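# Move red foam blocks from desks into the door tote

## Task

Get all red foam blocks sitting on desks in this room into the tote near the door, fully inside so none overhangs its rim. Only those blocks may end up in or on the tote. Add nothing to the floor, keep the cartons standing upright on their desks, and keep the robot from toppling or being left leaning, since either of those fails the job. A block counts only if it stays put without the robot holding it. At the end, open the gripper and move the robot away.

## Robot and tools

Robot: a Hello Robot Stretch 3 with one arm. It has a two-wheel differential base (0.33 m long, 0.34 m wide), a lift carriage on a vertical mast, and a telescoping arm that reaches out to the robot's RIGHT side. The base cannot move sideways, so driving forward or back moves the gripper along the base's x direction. Spins happen about the point midway between the drive wheels, 0.05 m behind the front edge. With the arm retracted and the wrist folded, a spin sweeps a 0.28 m radius; an unfolded, level gripper pokes outside that circle.

Frames: the base frame sits on the floor between the drive wheels, x ahead, y to the left, z up. The odometry frame is the base frame as it was when the scene began. hand_pose is reported in the base frame, at the point where the closed fingertips meet; with all wrist joints at zero its x axis points up, y points back along the arm toward the mast, and z toward the rear.

Tool execute_actions: arguments are actions (a list holding one action, or empty to just read state and images) and cameras (a list drawn from head_camera, nav_camera, wrist_camera, all; omitted, null or ["all"] gives every camera, [] gives none). One action may contain base, joints and contact_limits; its motions begin together.
- base: exactly one key. translate_m is a straight-line offset in metres from the base's current measured position, forward positive, range -1 to 1. rotate_rad is an in-place turn offset in radians, counter-clockwise (left) positive, range -3.2 to 3.2. The offset counts from the base position in the latest reported state.
- joints: a single object of absolute targets keyed by joint name (not offsets): lift_m 0 to 1.1 (arm height on the mast, metres); arm_m 0 to 0.52 (extension, metres); wrist_yaw_rad -1.345 to 4.42 (0 along the arm, positive toward the robot's front, 3.0 folded over the base); wrist_pitch_rad -1.57 to 0.451 (0 level, negative tips the fingers down); wrist_roll_rad -2.911 to 2.911 (0 means fingers side by side, level); gripper_m -0.089 to 0.179 (bigger is wider; the real fingertip gap is about 0.007 m less when almost shut and 0.025 m less when fully open, and zero below 0.007); head_pan_rad -3.953 to 1.73 (0 forward, positive left, -1.57 faces along the arm); head_tilt_rad -1.53 to 0.419 (0 level, negative down). A joint or base not named in an action may keep driving toward its earlier target without any status showing it. An action runs at most 15 s.
- contact_limits: only arm_m, a motor effort percentage from 1 to 100 at which the arm motion halts (contact_stop); negative direction applies when retracting. Smaller is softer, but too small halts immediately. It also caps arm holding force until the next action. Values over the maximum are clipped.
Unknown keys or out-of-range numbers reject the whole call with no motion. If a result reports a stop, the remaining execute_actions, wait and finished_scene calls of that same reply are skipped.

Tool wait: seconds from 0 to 10; commands nothing new and returns the same state and pictures as an empty action.
Tool zoom_image: camera (one of the three names) and region [x0, y0, x1, y1] in that camera's latest full image pixels, top-left origin, no larger than 504 by 504.
Tool finished_scene: scene = the current scene's number. It ends the scene for good, after the robot has kept your last command; the result tells whether the job succeeded and gives the next task. Start any resumed session with an empty execute_actions to learn the scene and task.

Result lines: base_status and joint_status say how each motion ended: done (for the base, wheels turned the commanded amount, slipping included), off_target (stopped short and may still push), contact_stop, time_out, torque_fault. After the last three the old target is dropped. Arm and lift stopping on contact go slack until commanded again; a slack lift may sink under load, or be pushed up when fingers close on a surface. Base, wrist and head have no contact stop and will keep shoving. A wrist servo pushed hard for several seconds turns off for 10 s (limp, ignores commands). on_its_own describes uncommanded behaviour; "held at" is a target, not a position, and an effort outside its rest range hints at pushing or carrying. motor_effort is percent of maximum, positive toward larger joint values, with the peak of the last action in brackets; readings carry bias and noise. Positive wheel effort pushes forward. base_odometry integrates wheel turns (slip included); heading is positive left in -3.142 to 3.142. turned_by_wheels and turned_by_imu give turning since the previous result. base_tilt in degrees, forward and right positive, off by up to about 4 degrees. lidar_m: 12 ranges in metres in 30-degree sectors, first straight ahead then counter-clockwise (4th left, 7th behind, 10th right), in a plane 0.17 m high, 0.15 to 12 m; "-" means nothing seen; glass and the robot are invisible, table tops are missed, and the mast and low lift hide some sectors. wrist_depth_mm (45 to 1000) and head_depth_mm (280 to 4000, image sent sideways) are 7x7 grids of median depths from the top left. Camera calibration lines give K and T_world_to_cam mapping base frame to camera, with small errors; head_camera and nav_camera move with the head joints, wrist_camera with the gripper.

Gripping: command gripper_m smaller than the object's width to grasp (smaller squeezes harder, but the stall guard may ease off, so reissue a different value to re-squeeze). To let go, open at least 0.02 beyond where contact occurred. Neither the reading nor done proves a hold; check images.

Speed: with lift_m under 0.30, arm_m under 0.03 and wrist_yaw_rad over 2.54, the base goes 0.30 m/s and 1.9 rad/s; otherwise 0.10 m/s and 0.63 rad/s.

Avoid: folding or unfolding the wrist unless lift_m is 0.32 to 0.95, pitch -0.4 and roll about 0 (once folded, the lift may go down to 0.25); yaw below -0.4 unless pitch is -0.5 or lower. Pushing into rigid things with the gripper higher than about 0.45 m, raising contact limits, repeat pushes after a contact stop, driving while holding or hooking something fixed, and snagging furniture (worst when reversing) can all tip the robot. If it leans, reverse the last move in small steps, free the gripper, and lower lift_m to about 0.2. Don't drop, slam, strike or shove objects hard; a loose object may occasionally be nudged by outside forces.

Each tool is called after ">>>" as name([rows], argument=value, ...), one row to a line, values as JSON.

## Session

I'll start by getting the current state and images.

>>> execute_actions(actions=[])

Scene clock: 0.00 s.
base_odometry: x=+0.000 y=+0.000 heading=+0.000 (m, m, rad; odometry frame)
turned_by_wheels: +0.000 (rad since the last result)
turned_by_imu: +0.000 (rad since the last result)
base_tilt: forward=+1.6 right=-1.2 (deg)
lidar_m: 1.87 2.05 1.32 1.63 1.77 1.99 2.43 2.19 2.16 1.83 2.02 2.07
head_depth_mm: 1464 2246 2265 2198 1582 2154 2127 / 1481 2285 2294 2241 1595 2187 2170 / 1502 2323 2314 2288 2274 2221 2219 / 1516 2374 2360 2328 2306 2249 2199 / 1750 2418 2397 2337 2326 2303 2252 / 1765 2463 2418 2409 2378 2372 2321 / 1786 2489 2484 2439 2435 2384 2315
base_status: not commanded
joint_positions: lift_m=+0.423 arm_m=+0.000 wrist_yaw_rad=+2.844 wrist_pitch_rad=-0.536 wrist_roll_rad=-0.007 gripper_m=+0.037 head_pan_rad=+0.012 head_tilt_rad=-0.020
joint_status: not commanded
motor_effort: left_wheel=+0 right_wheel=+0 lift_m=+21 arm_m=+0 wrist_yaw_rad=+0 wrist_pitch_rad=+4 wrist_roll_rad=+0 gripper_m=+0 head_pan_rad=+0 head_tilt_rad=+2 (%)
hand_pose: x=+0.0398 y=+0.0535 z=+0.4105 quat_wxyz=(+0.286, +0.699, +0.085, +0.649) (m; base frame)
wrist_depth_mm: - - - - - - - / - - - - - - - / - - - - - 996 953 / - 926 885 860 825 808 792 / 777 - 732 737 713 682 658 / 663 - 652 613 602 594 580 / 579 563 - 539 532 523 515
pictures: head_camera (sideways: a quarter turn clockwise sets it upright), nav_camera (sideways: a quarter turn counterclockwise sets it upright), wrist_camera
Images, in order (width x height): head_camera 896x504, nav_camera 672x504, wrist_camera 644x364.

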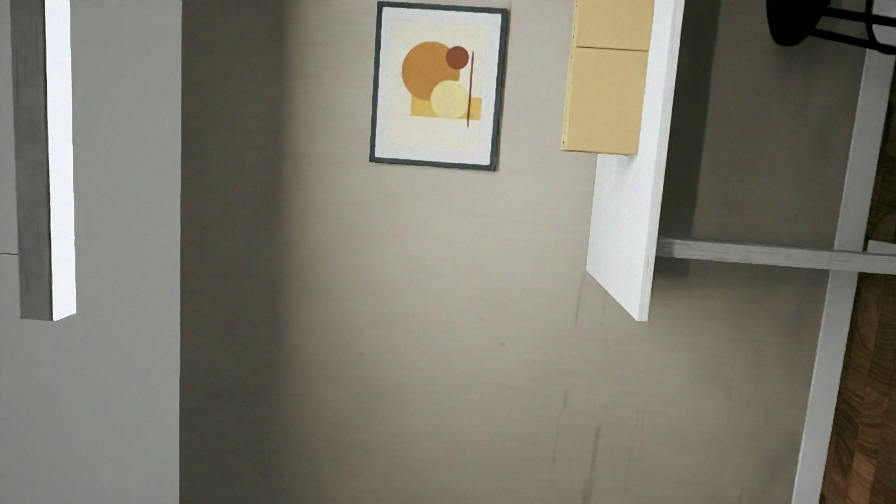

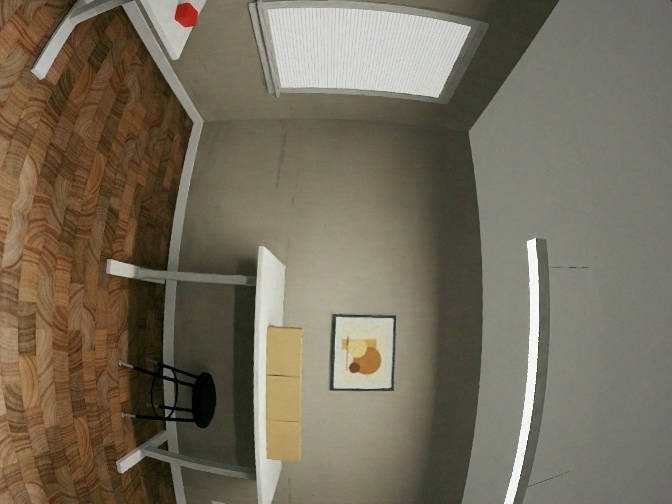

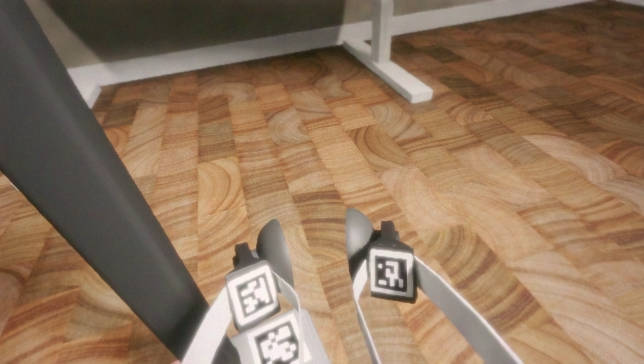

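>>> execute_actions([
  {"joints": {"head_pan_rad": 1.2, "head_tilt_rad": -0.4}},
], cameras=["head_camera", "nav_camera"])

Scene clock: 2.27 s.
base_odometry: x=+0.000 y=+0.000 heading=+0.000 (m, m, rad; odometry frame)
turned_by_wheels: +0.000 (rad since the last result)
turned_by_imu: +0.000 (rad since the last result)
base_tilt: forward=+1.7 right=-1.1 (deg)
lidar_m: 1.87 2.05 1.33 1.63 1.78 2.00 2.44 2.19 2.16 1.83 2.02 2.07
head_depth_mm: 1513 1609 1737 1860 1154 1926 1511 / 1483 1580 1695 1779 1122 1784 1464 / 1449 1542 1655 1720 1084 1742 1486 / 1414 1509 1605 1688 1048 1807 1479 / 1388 1477 1567 1643 1030 1769 1469 / 1360 1433 1532 1605 1005 1709 1445 / 1334 1416 1498 1567 982 1692 1445
base_status: not commanded
joint_positions: lift_m=+0.423 arm_m=+0.000 wrist_yaw_rad=+2.844 wrist_pitch_rad=-0.536 wrist_roll_rad=-0.007 gripper_m=+0.037 head_pan_rad=+1.193 head_tilt_rad=-0.395
joint_status: all done
motor_effort: left_wheel=+0(0) right_wheel=+0(0) lift_m=+21(21) arm_m=+0(1) wrist_yaw_rad=+0(0) wrist_pitch_rad=+5(4) wrist_roll_rad=+0(0) gripper_m=+1(1) head_pan_rad=+5(46) head_tilt_rad=-4(33) (%)
hand_pose: x=+0.0398 y=+0.0535 z=+0.4105 quat_wxyz=(+0.286, +0.699, +0.085, +0.649) (m; base frame)
wrist_depth_mm: - - - - - - - / - - - - - - - / - - - - - - 971 / - 919 902 856 838 797 789 / 784 - 737 729 703 685 663 / 662 - 660 617 602 596 585 / 585 566 - 539 534 525 507
pictures: head_camera (sideways: a quarter turn clockwise sets it upright), nav_camera (sideways: a quarter turn counterclockwise sets it upright)
camera_calibration (this result's frames):
head_camera: T_world_to_cam=[[-0.051223, -0.337684, -0.939865, 1.24523], [-0.949996, 0.306746, -0.0584357, 0.0868608], [0.308032, 0.889874, -0.336511, 0.398553], [0, 0, 0, 1]] pos_world=[0.0235345, 0.0391879, 1.30954]
nav_camera: T_world_to_cam=[[0.0914356, 0.376799, 0.921771, -1.16149], [0.951635, -0.305707, 0.0305682, 0.00637093], [0.29331, 0.874394, -0.386527, 0.456101], [0, 0, 0, 1]] pos_world=[-0.0336405, 0.0407829, 1.24673]
Images, in order (width x height): head_camera 896x504, nav_camera 672x504.

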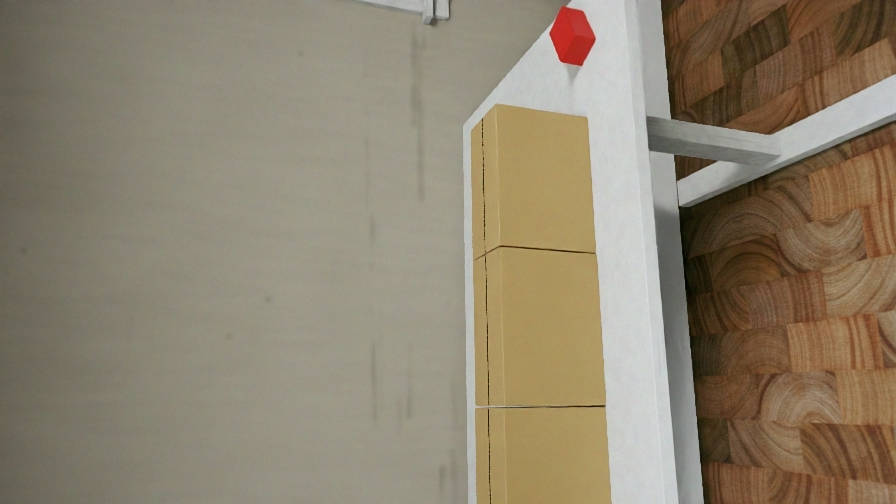

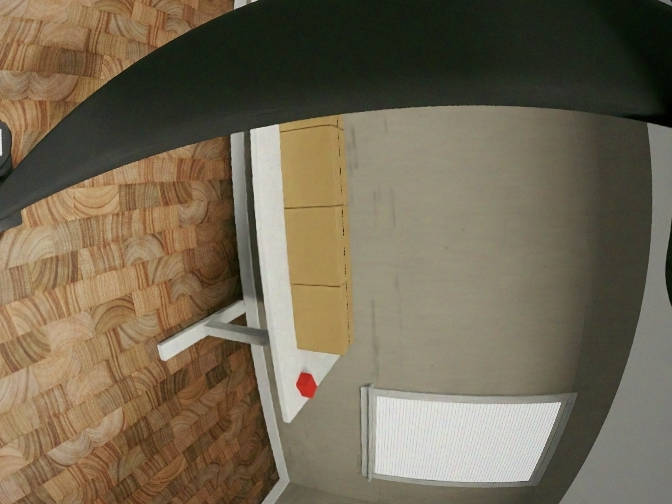

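>>> execute_actions([
  {"joints": {"head_pan_rad": 1.73, "head_tilt_rad": -0.4}},
], cameras=["head_camera", "nav_camera"])

>>> execute_actions([
  {"joints": {"head_pan_rad": -0.9, "head_tilt_rad": -0.4}},
], cameras=["head_camera", "nav_camera"])

>>> execute_actions([
  {"joints": {"head_pan_rad": -2.0, "head_tilt_rad": -0.4}},
], cameras=["head_camera", "nav_camera"])

>>> execute_actions([
  {"joints": {"head_pan_rad": -3.1, "head_tilt_rad": -0.4}},
], cameras=["head_camera", "nav_camera"])

>>> execute_actions([
  {"joints": {"head_pan_rad": -3.95, "head_tilt_rad": -0.4}},
], cameras=["head_camera", "nav_camera"])

Scene clock: 5.00 s.
base_odometry: x=+0.000 y=+0.000 heading=+0.000 (m, m, rad; odometry frame)
turned_by_wheels: +0.000 (rad since the last result)
turned_by_imu: +0.000 (rad since the last result)
base_tilt: forward=+1.7 right=-1.1 (deg)
lidar_m: 1.87 2.05 1.33 1.63 1.78 2.00 2.44 2.19 2.17 1.83 2.02 2.07
head_depth_mm: 1344 1409 1483 1552 968 988 1513 / 1380 1456 1531 1610 998 1720 1495 / 1427 1502 1578 1651 1029 1756 1485 / 1467 1545 1648 1708 1053 1808 1478 / 1521 1611 1705 1765 1085 1825 1459 / 1581 1666 1771 1854 1133 1606 1453 / - - - - - - -
base_status: not commanded
joint_positions: lift_m=+0.423 arm_m=+0.000 wrist_yaw_rad=+2.844 wrist_pitch_rad=-0.536 wrist_roll_rad=-0.007 gripper_m=+0.037 head_pan_rad=+1.723 head_tilt_rad=-0.395
joint_status: all done
motor_effort: left_wheel=+0(0) right_wheel=+0(0) lift_m=+21(21) arm_m=-1(0) wrist_yaw_rad=-1(0) wrist_pitch_rad=+4(4) wrist_roll_rad=+0(0) gripper_m=+0(1) head_pan_rad=+5(40) head_tilt_rad=-2(5) (%)
hand_pose: x=+0.0398 y=+0.0535 z=+0.4105 quat_wxyz=(+0.286, +0.699, +0.085, +0.649) (m; base frame)
wrist_depth_mm: - - - - - - - / - - - - - - - / - - - - - - 959 / - 921 904 873 828 810 795 / 785 - 749 719 713 680 663 / 668 - 650 627 598 593 578 / 581 564 - 538 534 525 512
pictures: head_camera (sideways: a quarter turn clockwise sets it upright), nav_camera (sideways: a quarter turn counterclockwise sets it upright)
camera_calibration (this result's frames):
head_camera: T_world_to_cam=[[0.126519, -0.317283, -0.939853, 1.24413], [-0.974734, -0.215591, -0.0584334, 0.0870088], [-0.184084, 0.9235, -0.336543, 0.401597], [0, 0, 0, 1]] pos_world=[0.00133197, 0.0426256, 1.30954]
nav_camera: T_world_to_cam=[[-0.111597, 0.37136, 0.921758, -1.16023], [0.975623, 0.217314, 0.0305659, 0.00622756], [-0.18896, 0.9027, -0.386559, 0.459083], [0, 0, 0, 1]] pos_world=[-0.0488051, 0.015096, 1.24673]
Images, in order (width x height): head_camera 896x504, nav_camera 672x504.

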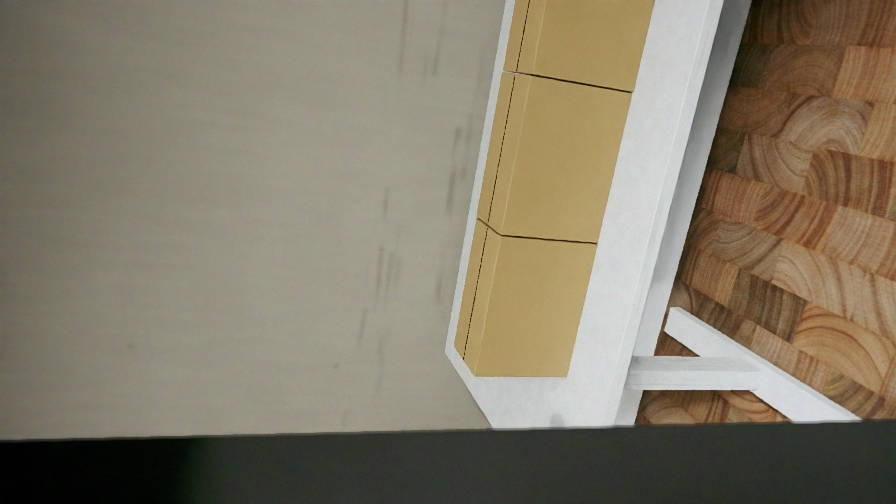

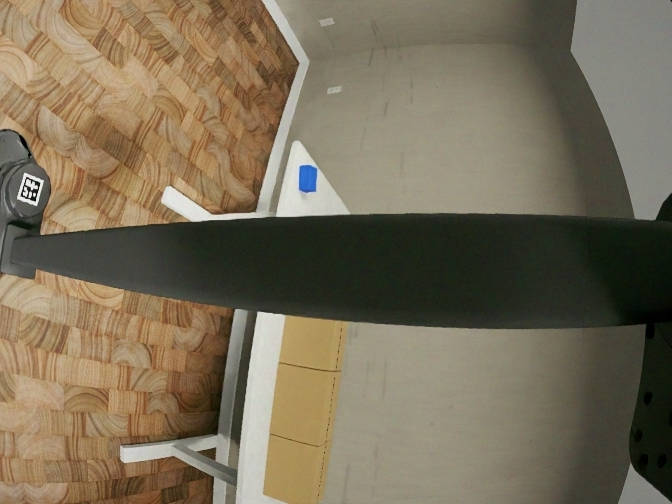

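Scene clock: 6.87 s.
base_odometry: x=+0.000 y=+0.000 heading=+0.000 (m, m, rad; odometry frame)
turned_by_wheels: +0.000 (rad since the last result)
turned_by_imu: +0.000 (rad since the last result)
base_tilt: forward=+1.7 right=-1.1 (deg)
lidar_m: 1.86 2.05 1.33 1.63 1.77 2.00 2.43 2.20 2.16 1.83 2.03 2.06
head_depth_mm: 2116 2197 2284 2349 2406 1931 1517 / 2310 2402 2471 2607 2578 1923 1502 / 2551 2638 2773 2910 2621 1897 1491 / 2653 2828 3008 3222 2545 1870 1475 / 2460 2612 2811 3005 2557 1850 1469 / 2286 2408 2495 2738 2309 1835 1446 / 2126 2249 1735 2518 2436 1825 1441
base_status: not commanded
joint_positions: lift_m=+0.423 arm_m=+0.000 wrist_yaw_rad=+2.844 wrist_pitch_rad=-0.536 wrist_roll_rad=-0.007 gripper_m=+0.037 head_pan_rad=-0.893 head_tilt_rad=-0.395
joint_status: all done
motor_effort: left_wheel=-1(0) right_wheel=+0(0) lift_m=+21(21) arm_m=-1(0) wrist_yaw_rad=-1(1) wrist_pitch_rad=+4(4) wrist_roll_rad=+0(0) gripper_m=-1(0) head_pan_rad=-4(46) head_tilt_rad=-3(4) (%)
hand_pose: x=+0.0398 y=+0.0535 z=+0.4105 quat_wxyz=(+0.286, +0.699, +0.085, +0.649) (m; base frame)
wrist_depth_mm: - - - - - - - / - - - - - - - / - - - - - 972 934 / - 914 891 866 831 824 794 / 774 - 747 728 721 692 668 / 658 - 648 609 596 599 582 / 580 559 - 538 533 525 518
pictures: head_camera (sideways: a quarter turn clockwise sets it upright), nav_camera (sideways: a quarter turn counterclockwise sets it upright)
camera_calibration (this result's frames):
head_camera: T_world_to_cam=[[-0.268853, 0.211005, -0.939785, 1.24645], [0.734677, 0.675897, -0.0584199, 0.0765637], [0.622871, -0.706144, -0.336737, 0.396927], [0, 0, 0, 1]] pos_world=[0.0316281, -0.0344692, 1.30953]
nav_camera: T_world_to_cam=[[0.283099, -0.26526, 0.921679, -1.16254], [-0.734584, -0.67783, 0.030552, 0.0166779], [0.616637, -0.6857, -0.386749, 0.454416], [0, 0, 0, 1]] pos_world=[0.0611545, 0.0145238, 1.24672]
Images, in order (width x height): head_camera 896x504, nav_camera 672x504.

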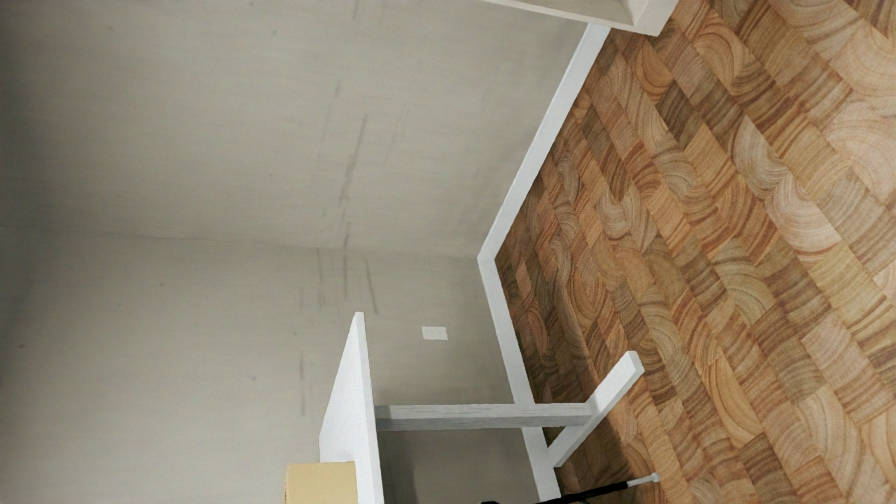

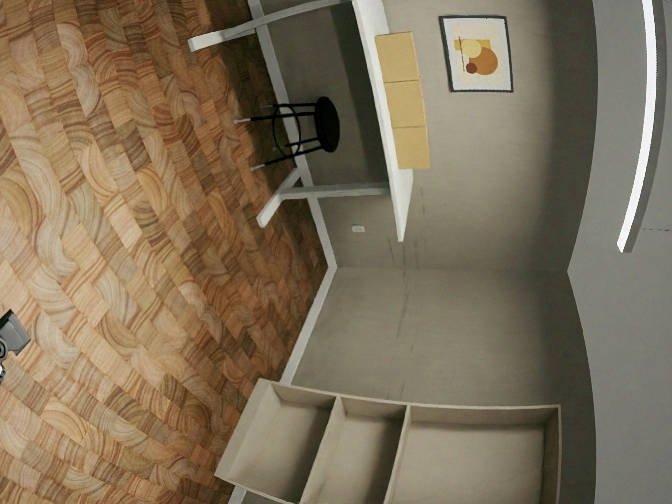

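Scene clock: 8.03 s.
base_odometry: x=+0.000 y=+0.000 heading=+0.000 (m, m, rad; odometry frame)
turned_by_wheels: +0.000 (rad since the last result)
turned_by_imu: +0.000 (rad since the last result)
base_tilt: forward=+1.8 right=-1.1 (deg)
lidar_m: 1.87 2.06 1.32 1.63 1.77 1.99 2.44 2.19 2.16 1.82 2.02 2.07
head_depth_mm: 2022 2192 2303 2513 2636 1921 1509 / 1987 2121 2273 2445 2550 1892 1496 / 1926 2049 2192 2371 2470 1885 1477 / 1897 1998 2147 2260 2423 1866 1469 / 1852 1971 2084 2246 2377 1836 1455 / 1808 1912 2044 2181 2284 1827 1454 / 1735 1795 1901 2028 2149 1808 1445
base_status: not commanded
joint_positions: lift_m=+0.423 arm_m=+0.000 wrist_yaw_rad=+2.844 wrist_pitch_rad=-0.536 wrist_roll_rad=-0.007 gripper_m=+0.037 head_pan_rad=-1.993 head_tilt_rad=-0.395
joint_status: all done
motor_effort: left_wheel=+0(0) right_wheel=+0(0) lift_m=+21(21) arm_m=+0(1) wrist_yaw_rad=+0(1) wrist_pitch_rad=+4(4) wrist_roll_rad=+0(0) gripper_m=+0(1) head_pan_rad=-4(44) head_tilt_rad=-3(3) (%)
hand_pose: x=+0.0398 y=+0.0535 z=+0.4105 quat_wxyz=(+0.286, +0.699, +0.085, +0.649) (m; base frame)
wrist_depth_mm: - - - - - - - / - - - - - - - / - - - - - 991 949 / - 924 881 857 843 811 790 / 794 - 768 714 720 685 662 / 659 - 655 616 595 595 581 / 572 562 - 548 535 518 513
pictures: head_camera (sideways: a quarter turn clockwise sets it upright), nav_camera (sideways: a quarter turn counterclockwise sets it upright)
camera_calibration (this result's frames):
head_camera: T_world_to_cam=[[0.066108, 0.335329, -0.939779, 1.2444], [0.935609, -0.348171, -0.0584188, 0.0753366], [-0.346793, -0.875403, -0.336754, 0.402863], [0, 0, 0, 1]] pos_world=[-0.0130401, -0.0383859, 1.30953]
nav_camera: T_world_to_cam=[[-0.107998, -0.372635, 0.921672, -1.16014], [-0.937289, 0.347212, 0.0305509, 0.0179159], [-0.3314, -0.860574, -0.386765, 0.46022], [0, 0, 0, 1]] pos_world=[0.0440163, -0.0424764, 1.24672]
Images, in order (width x height): head_camera 896x504, nav_camera 672x504.

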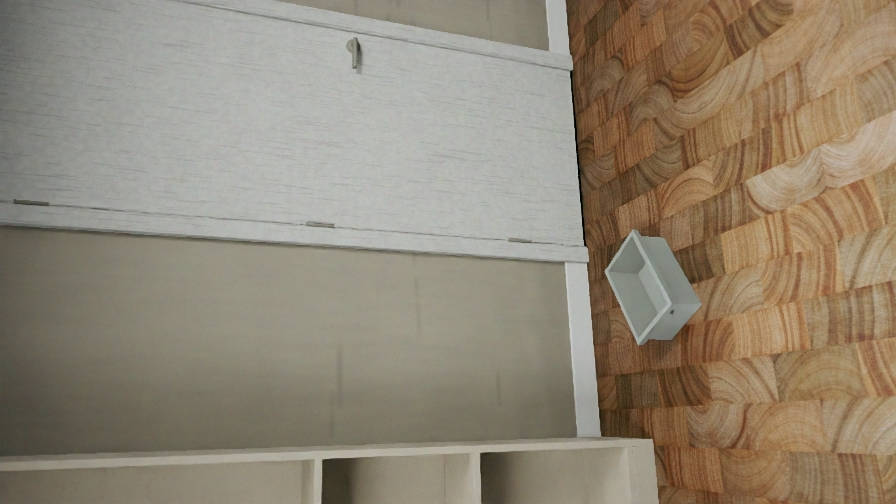

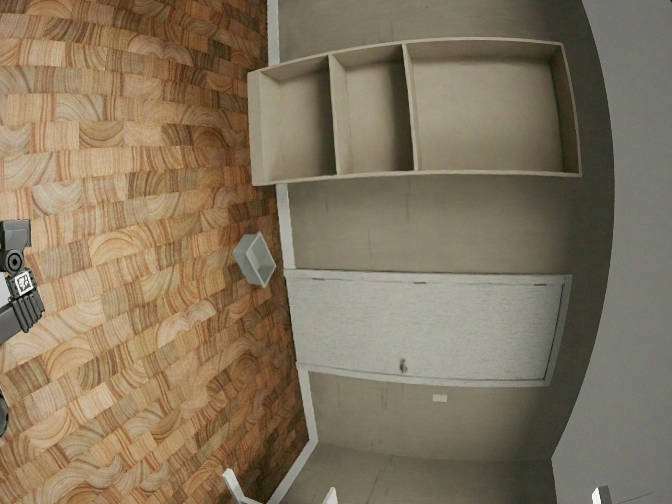

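Scene clock: 9.20 s.
base_odometry: x=+0.000 y=+0.000 heading=+0.000 (m, m, rad; odometry frame)
turned_by_wheels: +0.000 (rad since the last result)
turned_by_imu: +0.000 (rad since the last result)
base_tilt: forward=+1.7 right=-1.1 (deg)
lidar_m: 1.86 2.05 1.33 1.63 1.77 1.99 2.43 2.19 2.16 1.84 2.02 2.07
head_depth_mm: 2036 2143 2257 2127 2477 1938 1502 / 2072 2196 2303 1885 2549 1906 1495 / 2116 2215 2356 1815 2572 1882 1479 / 2145 2295 2394 1841 2571 1874 1472 / 2192 2331 2454 1908 2526 1844 1455 / 2239 2404 2548 2246 2381 1810 1448 / 2325 2476 2616 2788 2449 1807 1437
base_status: not commanded
joint_positions: lift_m=+0.423 arm_m=+0.000 wrist_yaw_rad=+2.844 wrist_pitch_rad=-0.536 wrist_roll_rad=-0.007 gripper_m=+0.037 head_pan_rad=-3.093 head_tilt_rad=-0.395
joint_status: all done
motor_effort: left_wheel=+0(0) right_wheel=+0(0) lift_m=+21(21) arm_m=+0(0) wrist_yaw_rad=-1(0) wrist_pitch_rad=+4(4) wrist_roll_rad=+0(0) gripper_m=+0(1) head_pan_rad=-4(42) head_tilt_rad=-3(4) (%)
hand_pose: x=+0.0398 y=+0.0535 z=+0.4105 quat_wxyz=(+0.286, +0.699, +0.085, +0.649) (m; base frame)
wrist_depth_mm: - - - - - - - / - - - - - - - / - - - - - 986 961 / - 928 883 872 836 803 778 / 787 - 746 733 716 683 668 / 661 - 666 624 590 593 581 / 573 565 - 540 529 522 514
pictures: head_camera (sideways: a quarter turn clockwise sets it upright), nav_camera (sideways: a quarter turn counterclockwise sets it upright)
camera_calibration (this result's frames):
head_camera: T_world_to_cam=[[0.328844, 0.0931892, -0.939775, 1.24279], [0.114098, -0.99175, -0.0584181, 0.0803469], [-0.937466, -0.0880164, -0.336764, 0.406479], [0, 0, 0, 1]] pos_world=[-0.0367918, -0.000353987, 1.30953]
nav_camera: T_world_to_cam=[[-0.381092, -0.0727781, 0.921668, -1.15847], [-0.115715, 0.992813, 0.0305501, 0.0129053], [-0.917267, -0.0950081, -0.386775, 0.463807], [0, 0, 0, 1]] pos_world=[-0.0145559, -0.0530584, 1.24672]
Images, in order (width x height): head_camera 896x504, nav_camera 672x504.

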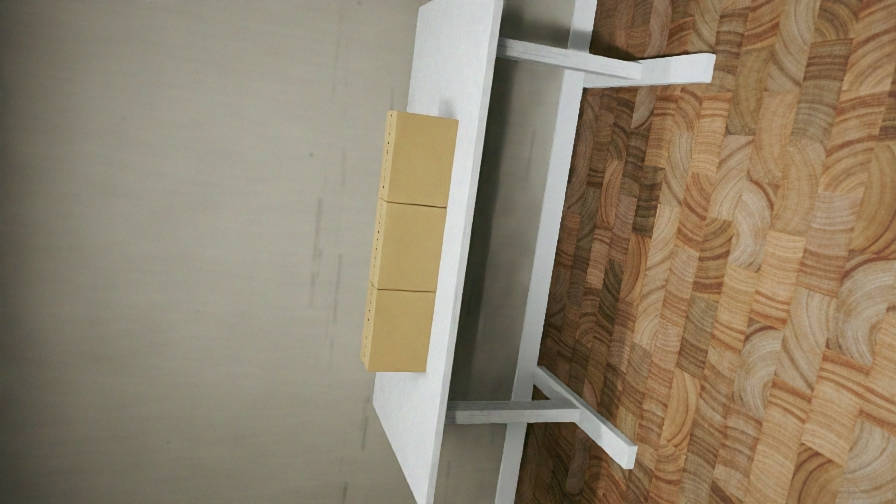

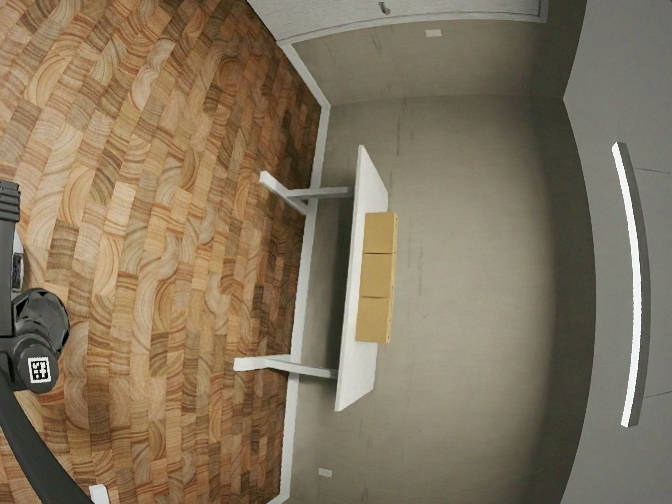

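Scene clock: 10.23 s.
base_odometry: x=+0.000 y=+0.000 heading=+0.000 (m, m, rad; odometry frame)
turned_by_wheels: +0.000 (rad since the last result)
turned_by_imu: +0.000 (rad since the last result)
base_tilt: forward=+1.7 right=-1.1 (deg)
lidar_m: 1.87 2.06 1.33 1.63 1.78 1.99 2.43 2.19 2.17 1.83 2.03 2.06
head_depth_mm: - - - - - - - / 1962 2054 - - - - - / 2150 2220 2332 2458 2496 1877 - / 2425 2568 2672 2814 2572 1867 1478 / 2424 2554 2733 2936 2503 1840 1464 / 2254 2408 2535 2741 2482 1830 1448 / 2123 2252 2377 2525 2438 1803 1441
base_status: not commanded
joint_positions: lift_m=+0.423 arm_m=+0.000 wrist_yaw_rad=+2.844 wrist_pitch_rad=-0.536 wrist_roll_rad=-0.007 gripper_m=+0.037 head_pan_rad=-3.933 head_tilt_rad=-0.395
joint_status: all done
joint sent to its limit — the command would take head_pan_rad past its lower limit, so that joint was sent only as far as its limit.
motor_effort: left_wheel=-1(1) right_wheel=+0(0) lift_m=+21(21) arm_m=+1(0) wrist_yaw_rad=-1(1) wrist_pitch_rad=+4(4) wrist_roll_rad=+0(0) gripper_m=+0(0) head_pan_rad=-3(45) head_tilt_rad=-2(2) (%)
hand_pose: x=+0.0398 y=+0.0535 z=+0.4105 quat_wxyz=(+0.286, +0.699, +0.085, +0.649) (m; base frame)
wrist_depth_mm: - - - - - - - / - - - - - - - / - - - - - - 949 / - 921 870 849 847 805 780 / 778 - 739 718 713 689 674 / 662 - 662 613 598 595 583 / 571 563 - 544 533 521 514
pictures: head_camera (sideways: a quarter turn clockwise sets it upright), nav_camera (sideways: a quarter turn counterclockwise sets it upright)
camera_calibration (this result's frames):
head_camera: T_world_to_cam=[[0.288759, -0.182877, -0.939773, 1.24304], [-0.662867, -0.746455, -0.0584177, 0.0850859], [-0.690815, 0.639813, -0.336769, 0.404981], [0, 0, 0, 1]] pos_world=[-0.02277, 0.0317231, 1.30953]
nav_camera: T_world_to_cam=[[-0.308397, 0.235421, 0.921666, -1.15891], [0.662581, 0.748367, 0.0305498, 0.0081581], [-0.682553, 0.620099, -0.386779, 0.462381], [0, 0, 0, 1]] pos_world=[-0.0472105, -0.019996, 1.24672]
Images, in order (width x height): head_camera 896x504, nav_camera 672x504.

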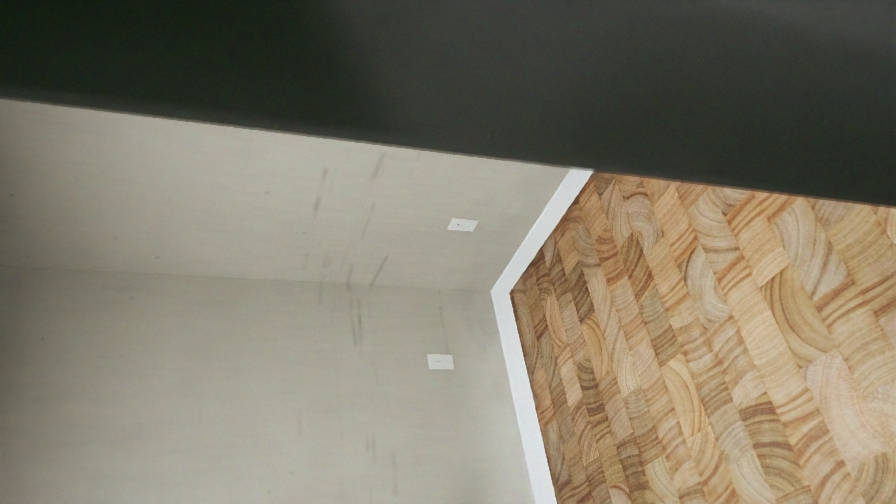

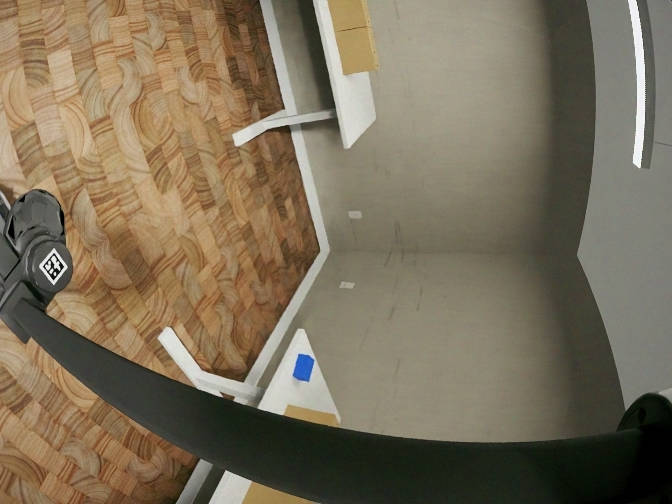

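>>> execute_actions([
  {"base": {"rotate_rad": 0.444}, "joints": {"lift_m": 0.27, "wrist_pitch_rad": -0.4, "wrist_yaw_rad": 3.0, "head_pan_rad": 0.0, "head_tilt_rad": -0.6}},
], cameras=["nav_camera"])

Scene clock: 33.90 s.
base_odometry: x=+0.000 y=+0.000 heading=+0.444 (m, m, rad; odometry frame)
turned_by_wheels: +0.444 (rad since the last result)
turned_by_imu: +0.452 (rad since the last result)
base_tilt: forward=+1.7 right=-1.1 (deg)
lidar_m: 2.18 1.33 1.63 1.32 2.48 1.99 2.18 2.20 1.83 2.02 2.13 1.87
head_depth_mm: 2004 2172 2312 2454 1986 1576 1306 / 2136 2300 2502 2558 1964 1558 1295 / 2284 2465 2665 2633 1974 1551 1290 / 2343 2544 2836 2620 1942 1538 1275 / 2066 2248 2493 2556 1898 1526 1273 / 1855 2001 2199 2320 1908 1514 1260 / 1667 1808 1946 1203 1897 1464 1251
base_status: done
joint_positions: lift_m=+0.271 arm_m=+0.000 wrist_yaw_rad=+2.998 wrist_pitch_rad=-0.419 wrist_roll_rad=-0.007 gripper_m=+0.037 head_pan_rad=-0.007 head_tilt_rad=-0.593
joint_status: all done
motor_effort: left_wheel=-2(6) right_wheel=+2(6) lift_m=+7(17) arm_m=+0(0) wrist_yaw_rad=+3(2) wrist_pitch_rad=+6(7) wrist_roll_rad=+0(0) gripper_m=-1(0) head_pan_rad=+4(45) head_tilt_rad=-4(27) (%)
hand_pose: x=+0.0108 y=+0.0767 z=+0.2833 quat_wxyz=(+0.196, +0.698, +0.098, +0.682) (m; base frame)
wrist_depth_mm: - - - - - - - / - - - - - - - / - - - - 946 879 831 / 864 - 760 738 723 680 655 / 663 644 646 600 594 555 537 / 547 527 - 521 478 468 456 / 461 479 - - 418 406 395
pictures: nav_camera (sideways: a quarter turn counterclockwise sets it upright)
camera_calibration (this result's frames):
nav_camera: T_world_to_cam=[[0.558105, 0.0500574, 0.828259, -1.04237], [0.0646013, -0.99777, 0.0167719, 0.0297491], [0.827252, 0.0441461, -0.560094, 0.678686], [0, 0, 0, 1]] pos_world=[0.0183833, 0.0518996, 1.24298]
Images, in order (width x height): nav_camera 672x504.

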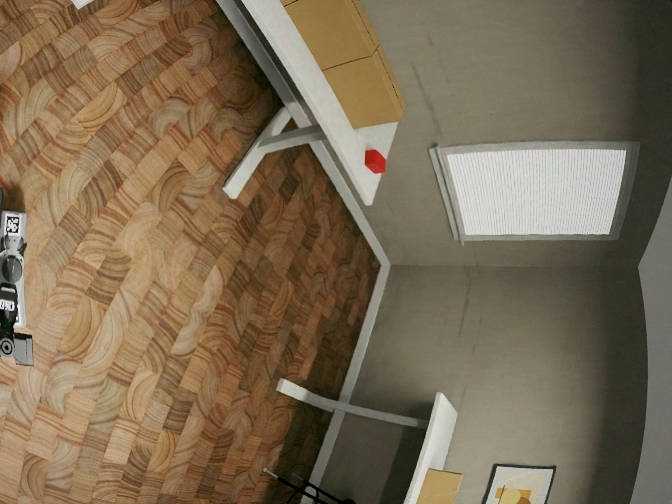

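>>> execute_actions([
  {"base": {"translate_m": 1.0}},
], cameras=["nav_camera"])

Scene clock: 41.17 s.
base_odometry: x=+0.903 y=+0.429 heading=+0.444 (m, m, rad; odometry frame)
turned_by_wheels: +0.000 (rad since the last result)
turned_by_imu: -0.005 (rad since the last result)
base_tilt: forward=+1.7 right=-1.0 (deg)
lidar_m: 1.45 1.10 0.66 0.66 1.63 2.84 3.20 2.51 2.40 1.28 1.05 1.50
head_depth_mm: 1274 1356 1468 1588 1731 1569 1301 / 1351 1450 1571 1713 1837 1560 1292 / 1434 1548 1677 1843 1927 1554 1290 / 1506 1639 1817 2010 1920 1532 1275 / 1366 1499 1662 1837 1878 1530 1272 / 1205 1313 1427 1593 1721 1516 1257 / 1090 1179 1257 1390 1523 1496 1249
base_status: done
joint_positions: lift_m=+0.271 arm_m=+0.000 wrist_yaw_rad=+2.999 wrist_pitch_rad=-0.418 wrist_roll_rad=-0.007 gripper_m=+0.037 head_pan_rad=-0.007 head_tilt_rad=-0.594
joint_status: not commanded
motor_effort: left_wheel=-1(4) right_wheel=+1(9) lift_m=+7(7) arm_m=-1(0) wrist_yaw_rad=+1(3) wrist_pitch_rad=+6(6) wrist_roll_rad=+0(0) gripper_m=+1(0) head_pan_rad=+4(5) head_tilt_rad=-4(3) (%)
hand_pose: x=+0.0107 y=+0.0768 z=+0.2833 quat_wxyz=(+0.196, +0.698, +0.098, +0.682) (m; base frame)
wrist_depth_mm: - - - - 991 945 867 / - - - - - - 927 / - - - 894 926 887 845 / 871 - 781 716 709 690 651 / 664 637 638 587 585 555 539 / 552 525 - 527 476 468 460 / 466 470 - - 414 407 401
pictures: nav_camera (sideways: a quarter turn counterclockwise sets it upright)
camera_calibration (this result's frames):
nav_camera: T_world_to_cam=[[0.558778, 0.0501913, 0.827797, -1.04177], [0.064863, -0.997754, 0.0167125, 0.0298249], [0.826777, 0.0443548, -0.560778, 0.679579], [0, 0, 0, 1]] pos_world=[0.0183216, 0.051903, 1.24297]
Images, in order (width x height): nav_camera 672x504.

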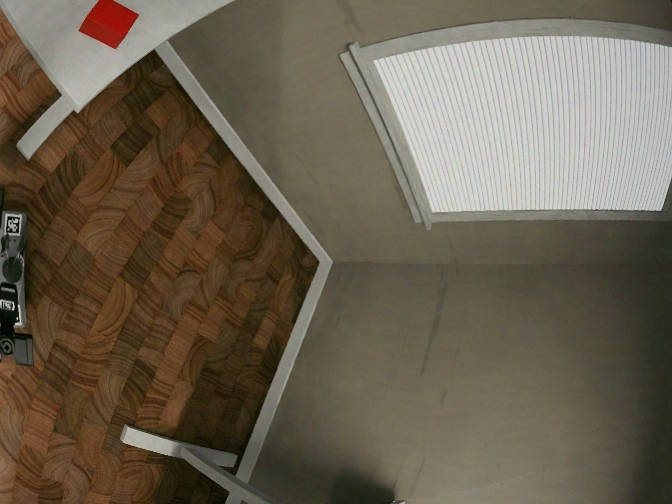

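>>> execute_actions([
  {"base": {"translate_m": 1.0}, "joints": {"head_pan_rad": -3.7, "head_tilt_rad": -0.35}},
], cameras=["head_camera", "nav_camera"])

Scene clock: 47.60 s.
base_odometry: x=+1.806 y=+0.859 heading=+0.444 (m, m, rad; odometry frame)
turned_by_wheels: +0.000 (rad since the last result)
turned_by_imu: -0.005 (rad since the last result)
base_tilt: forward=+1.7 right=-1.1 (deg)
lidar_m: 0.68 0.53 0.52 0.55 0.78 1.05 4.24 3.05 0.88 0.88 0.66 0.65
head_depth_mm: 2044 1908 1805 1689 1301 1439 1417 / 3193 3299 2975 2155 1268 1849 1554 / 3627 3866 - 2094 1245 1208 1448 / 3627 3788 - 1725 1228 1874 1474 / 3642 3803 - 3680 1146 1918 1504 / 3662 3829 - 3938 2464 1906 1490 / 3688 3912 - - 2604 1892 1488
base_status: done
joint_positions: lift_m=+0.271 arm_m=+0.000 wrist_yaw_rad=+2.999 wrist_pitch_rad=-0.418 wrist_roll_rad=-0.007 gripper_m=+0.037 head_pan_rad=-3.693 head_tilt_rad=-0.359
joint_status: all done
motor_effort: left_wheel=-1(6) right_wheel=+1(7) lift_m=+7(7) arm_m=+0(0) wrist_yaw_rad=+1(2) wrist_pitch_rad=+6(6) wrist_roll_rad=+0(0) gripper_m=-1(1) head_pan_rad=-4(47) head_tilt_rad=+6(30) (%)
hand_pose: x=+0.0107 y=+0.0768 z=+0.2834 quat_wxyz=(+0.196, +0.698, +0.098, +0.682) (m; base frame)
wrist_depth_mm: 778 624 600 541 498 467 430 / 850 - 652 599 548 501 462 / 950 - 737 657 598 537 503 / 874 786 758 707 650 589 535 / 666 646 636 604 595 552 538 / 550 521 - 521 477 465 456 / 463 474 - - 421 401 396
pictures: head_camera (sideways: a quarter turn clockwise sets it upright), nav_camera (sideways: a quarter turn counterclockwise sets it upright)
camera_calibration (this result's frames):
head_camera: T_world_to_cam=[[0.294932, -0.0909141, -0.951183, 1.2579], [-0.467726, -0.881783, -0.0607465, 0.0869302], [-0.833215, 0.462809, -0.302589, 0.361367], [0, 0, 0, 1]] pos_world=[-0.0292384, 0.02377, 1.31112]
nav_camera: T_world_to_cam=[[-0.327054, 0.137589, 0.934936, -1.17612], [0.466136, 0.884099, 0.0329532, 0.00622598], [-0.822042, 0.446585, -0.353283, 0.419642], [0, 0, 0, 1]] pos_world=[-0.0425928, -0.0310889, 1.24764]
Images, in order (width x height): head_camera 896x504, nav_camera 672x504.

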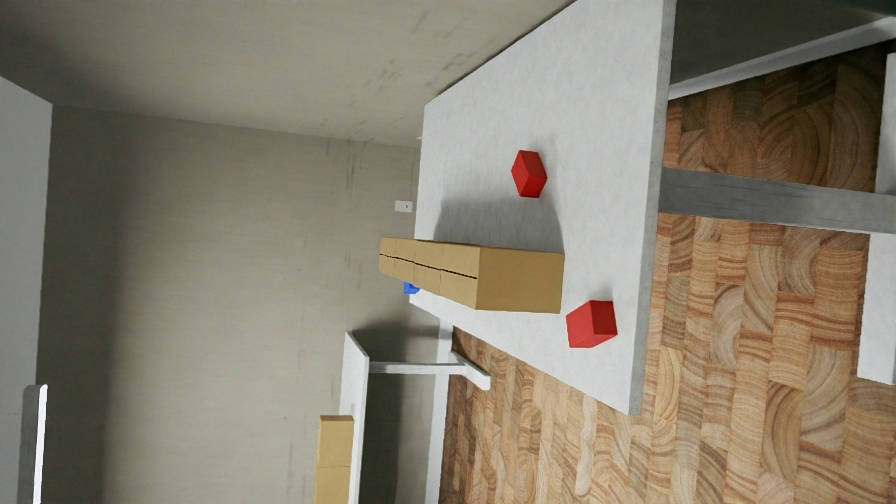

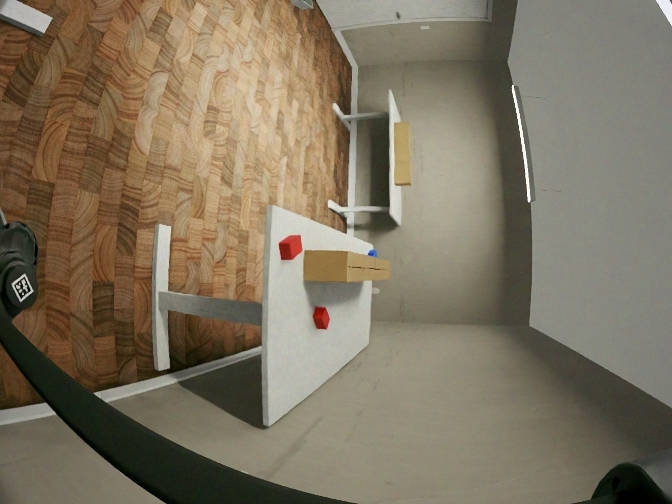

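>>> execute_actions([
  {"base": {"translate_m": 0.2}, "joints": {"head_pan_rad": -2.1, "head_tilt_rad": -0.3}},
], cameras=["head_camera", "nav_camera"])

Scene clock: 50.50 s.
base_odometry: x=+1.987 y=+0.945 heading=+0.444 (m, m, rad; odometry frame)
turned_by_wheels: +0.000 (rad since the last result)
turned_by_imu: -0.001 (rad since the last result)
base_tilt: forward=+1.8 right=-1.2 (deg)
lidar_m: 0.51 0.42 0.41 0.43 0.61 1.22 4.41 3.24 0.97 0.65 0.49 0.48
head_depth_mm: 2951 3087 3216 3328 1018 2172 1636 / 2949 3097 3242 1442 1078 2153 1629 / 2979 3134 3242 1233 1057 2070 1607 / 3006 3110 3282 1513 1014 1071 1144 / 2279 2472 2720 1448 2433 2059 1578 / 1449 1488 1660 1424 1604 1878 1559 / 1047 1093 1182 1184 1172 1355 1403
base_status: done
joint_positions: lift_m=+0.271 arm_m=+0.000 wrist_yaw_rad=+2.999 wrist_pitch_rad=-0.418 wrist_roll_rad=-0.007 gripper_m=+0.037 head_pan_rad=-2.107 head_tilt_rad=-0.309
joint_status: all done
motor_effort: left_wheel=-1(6) right_wheel=+1(8) lift_m=+7(7) arm_m=+0(1) wrist_yaw_rad=+0(1) wrist_pitch_rad=+6(6) wrist_roll_rad=+0(0) gripper_m=-1(0) head_pan_rad=+4(45) head_tilt_rad=+5(15) (%)
hand_pose: x=+0.0107 y=+0.0768 z=+0.2834 quat_wxyz=(+0.196, +0.698, +0.098, +0.682) (m; base frame)
wrist_depth_mm: - 499 475 434 402 367 344 / 677 - 522 474 425 400 373 / 774 - 592 527 474 435 399 / 809 769 646 580 526 479 437 / 671 648 645 596 553 507 463 / 550 525 - 520 474 469 453 / 459 477 - - 413 408 396
pictures: head_camera (sideways: a quarter turn clockwise sets it upright), nav_camera (sideways: a quarter turn counterclockwise sets it upright)
camera_calibration (this result's frames):
head_camera: T_world_to_cam=[[0.0619489, 0.255063, -0.964938, 1.27729], [0.887176, -0.456994, -0.0638413, 0.0826983], [-0.457254, -0.852115, -0.254596, 0.29661], [0, 0, 0, 1]] pos_world=[-0.0168682, -0.0352507, 1.3133]
nav_camera: T_world_to_cam=[[-0.108514, -0.288531, 0.951301, -1.19882], [-0.890175, 0.454177, 0.0362111, 0.0102558], [-0.442507, -0.842896, -0.306128, 0.355957], [0, 0, 0, 1]] pos_world=[0.0365543, -0.0505199, 1.24903]
Images, in order (width x height): head_camera 896x504, nav_camera 672x504.

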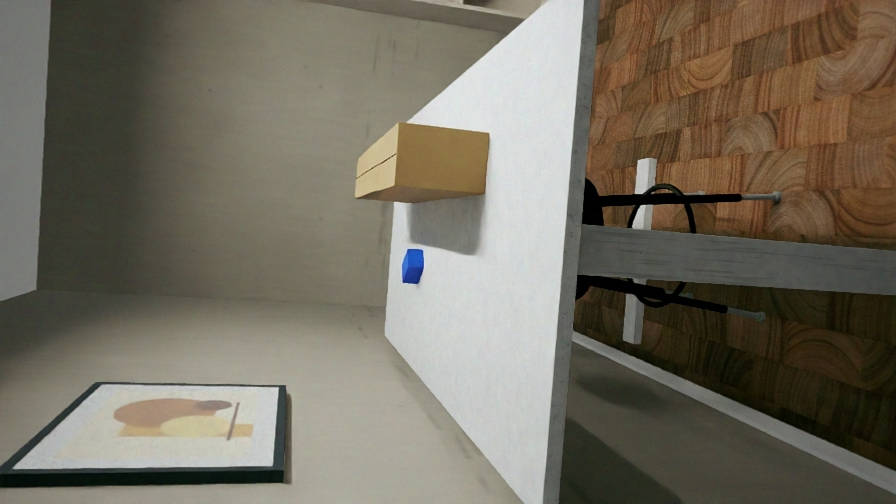

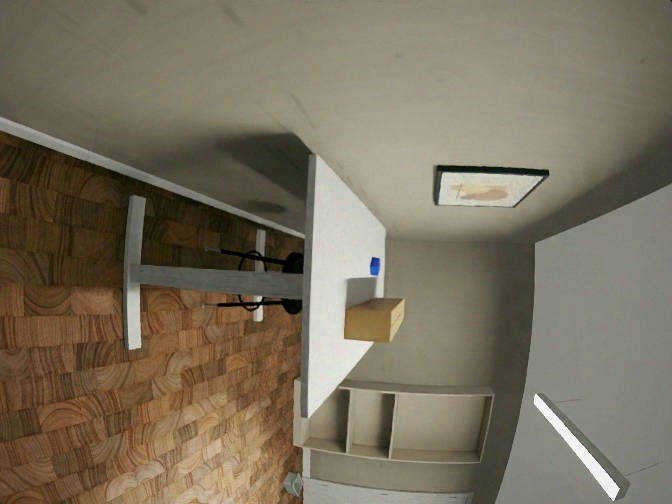

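>>> zoom_image(camera="head_camera", region=[340, 100, 520, 360])

Region (340, 100, 520, 360) of head_camera's 896x504 image, scaled by 1.938, with more detail than that image has; it fills the left 349 columns of this view, and the rest is white.

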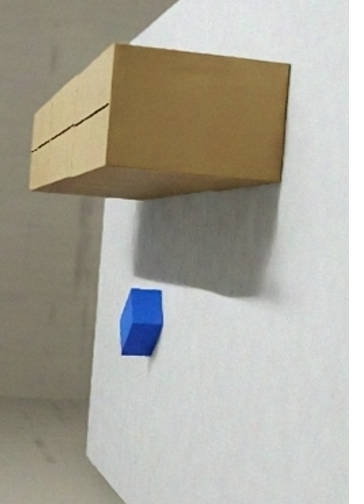

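>>> execute_actions([
  {"base": {"rotate_rad": 2.56}, "joints": {"head_pan_rad": 0.0, "head_tilt_rad": -0.6}},
], cameras=["head_camera"])

Scene clock: 72.47 s.
base_odometry: x=+1.987 y=+0.945 heading=+3.004 (m, m, rad; odometry frame)
turned_by_wheels: +2.560 (rad since the last result)
turned_by_imu: +2.597 (rad since the last result)
base_tilt: forward=+1.8 right=-1.1 (deg)
lidar_m: 1.22 4.42 3.25 0.97 0.67 0.49 0.48 0.50 0.42 0.41 0.43 0.59
head_depth_mm: 1532 1443 1364 1270 1236 1185 1127 / 2609 2395 1815 1405 1780 1517 1293 / 3682 3972 1805 1381 1952 1542 1279 / 3648 - 1653 1362 1749 1538 1282 / 3669 3991 1407 2242 1928 1516 1266 / 3648 3966 3821 2229 1888 1518 1264 / 3686 3956 3776 2511 1880 1514 1251
base_status: done
joint_positions: lift_m=+0.271 arm_m=+0.000 wrist_yaw_rad=+2.999 wrist_pitch_rad=-0.418 wrist_roll_rad=-0.007 gripper_m=+0.037 head_pan_rad=-0.007 head_tilt_rad=-0.593
joint_status: all done
motor_effort: left_wheel=-1(8) right_wheel=+2(10) lift_m=+7(7) arm_m=+0(1) wrist_yaw_rad=+1(1) wrist_pitch_rad=+6(6) wrist_roll_rad=+0(0) gripper_m=-1(0) head_pan_rad=+4(46) head_tilt_rad=-4(33) (%)
hand_pose: x=+0.0107 y=+0.0768 z=+0.2834 quat_wxyz=(+0.196, +0.698, +0.098, +0.682) (m; base frame)
wrist_depth_mm: - - - - - - - / 728 - - - - - - / 736 - - 974 951 891 828 / 711 802 788 742 716 686 660 / 624 650 637 595 586 562 539 / 539 530 - 520 477 467 448 / 462 480 - - 417 407 396
pictures: head_camera (sideways: a quarter turn clockwise sets it upright)
camera_calibration (this result's frames):
head_camera: T_world_to_cam=[[-0.51172, -0.0734362, -0.856008, 1.13863], [-0.0687626, 0.996645, -0.0443951, 0.0631927], [0.856396, 0.0361435, -0.515053, 0.62754], [0, 0, 0, 1]] pos_world=[0.0495847, -0.00204528, 1.3007]
Images, in order (width x height): head_camera 896x504.

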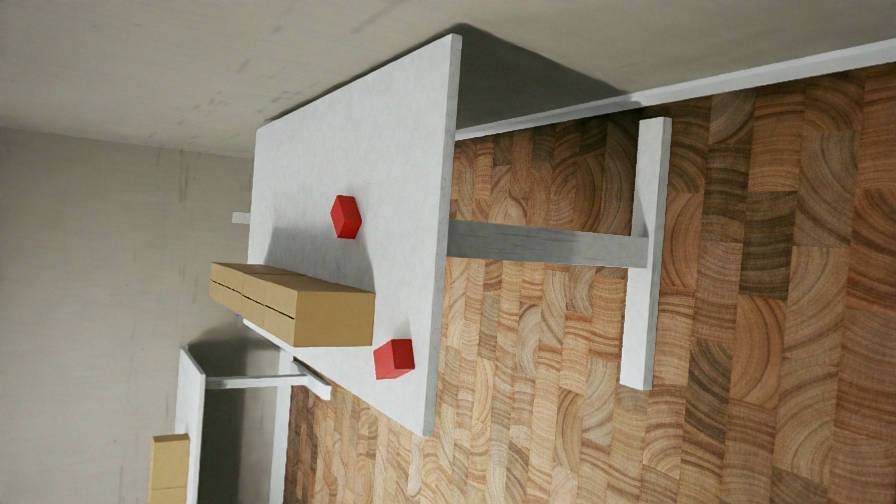

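>>> execute_actions([
  {"base": {"translate_m": 0.82}, "joints": {"lift_m": 0.9, "head_tilt_rad": -0.9}},
], cameras=["head_camera"])

Scene clock: 83.80 s.
base_odometry: x=+1.175 y=+1.057 heading=+3.004 (m, m, rad; odometry frame)
turned_by_wheels: +0.000 (rad since the last result)
turned_by_imu: -0.005 (rad since the last result)
base_tilt: forward=+1.8 right=-1.1 (deg)
lidar_m: 0.39 3.14 3.18 3.06 1.26 1.35 1.31 0.60 0.44 0.43 0.45 0.61
head_depth_mm: 1558 1278 977 786 662 595 1107 / 2421 1261 966 785 660 604 1138 / 2907 1239 960 779 656 602 1134 / 2906 1234 950 773 652 599 1110 / 1183 905 823 750 648 597 1125 / 3021 865 642 708 647 1168 1121 / 3111 2711 848 740 606 1192 1118
base_status: done
joint_positions: lift_m=+0.899 arm_m=+0.000 wrist_yaw_rad=+2.999 wrist_pitch_rad=-0.418 wrist_roll_rad=-0.007 gripper_m=+0.037 head_pan_rad=-0.007 head_tilt_rad=-0.890
joint_status: all done
motor_effort: left_wheel=-2(8) right_wheel=+1(8) lift_m=+31(34) arm_m=-1(1) wrist_yaw_rad=+1(0) wrist_pitch_rad=+6(6) wrist_roll_rad=+0(0) gripper_m=+0(0) head_pan_rad=+4(4) head_tilt_rad=-6(33) (%)
hand_pose: x=+0.0106 y=+0.0769 z=+0.9120 quat_wxyz=(+0.195, +0.698, +0.098, +0.682) (m; base frame)
wrist_depth_mm: 953 - - - - - - / - - - - - - - / - - - - - - - / - - - - - 522 481 / - - - - - 448 411 / - - - - - - 357 / - - - - - - 324
pictures: head_camera (sideways: a quarter turn clockwise sets it upright)
camera_calibration (this result's frames):
head_camera: T_world_to_cam=[[-0.739641, -0.0719975, -0.669139, 0.896445], [-0.0786509, 0.996695, -0.0203039, 0.0318764], [0.66839, 0.0376108, -0.74286, 0.925021], [0, 0, 0, 1]] pos_world=[0.0472801, -0.00202005, 1.28765]
Images, in order (width x height): head_camera 896x504.

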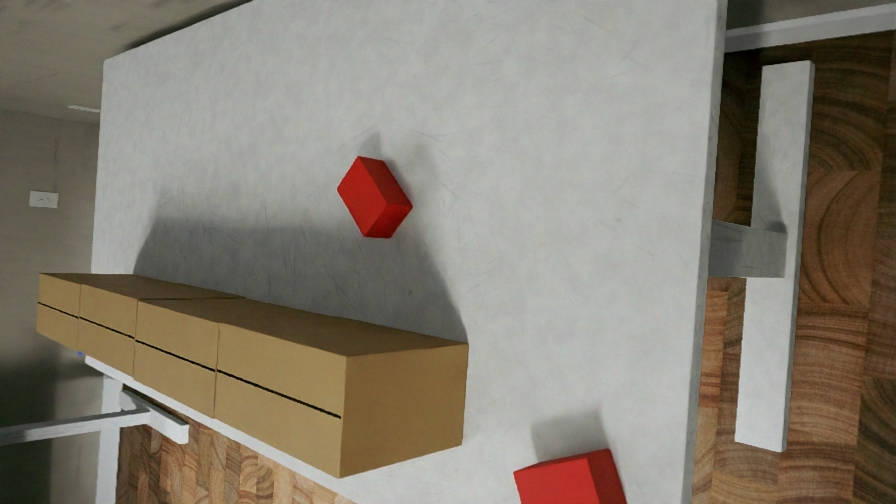

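>>> zoom_image(camera="head_camera", region=[300, 120, 460, 280])

Region (300, 120, 460, 280) of head_camera's 896x504 image, scaled by 3.150, with more detail than that image has.

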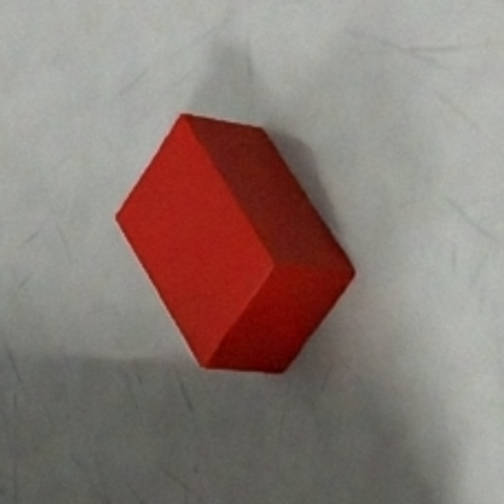

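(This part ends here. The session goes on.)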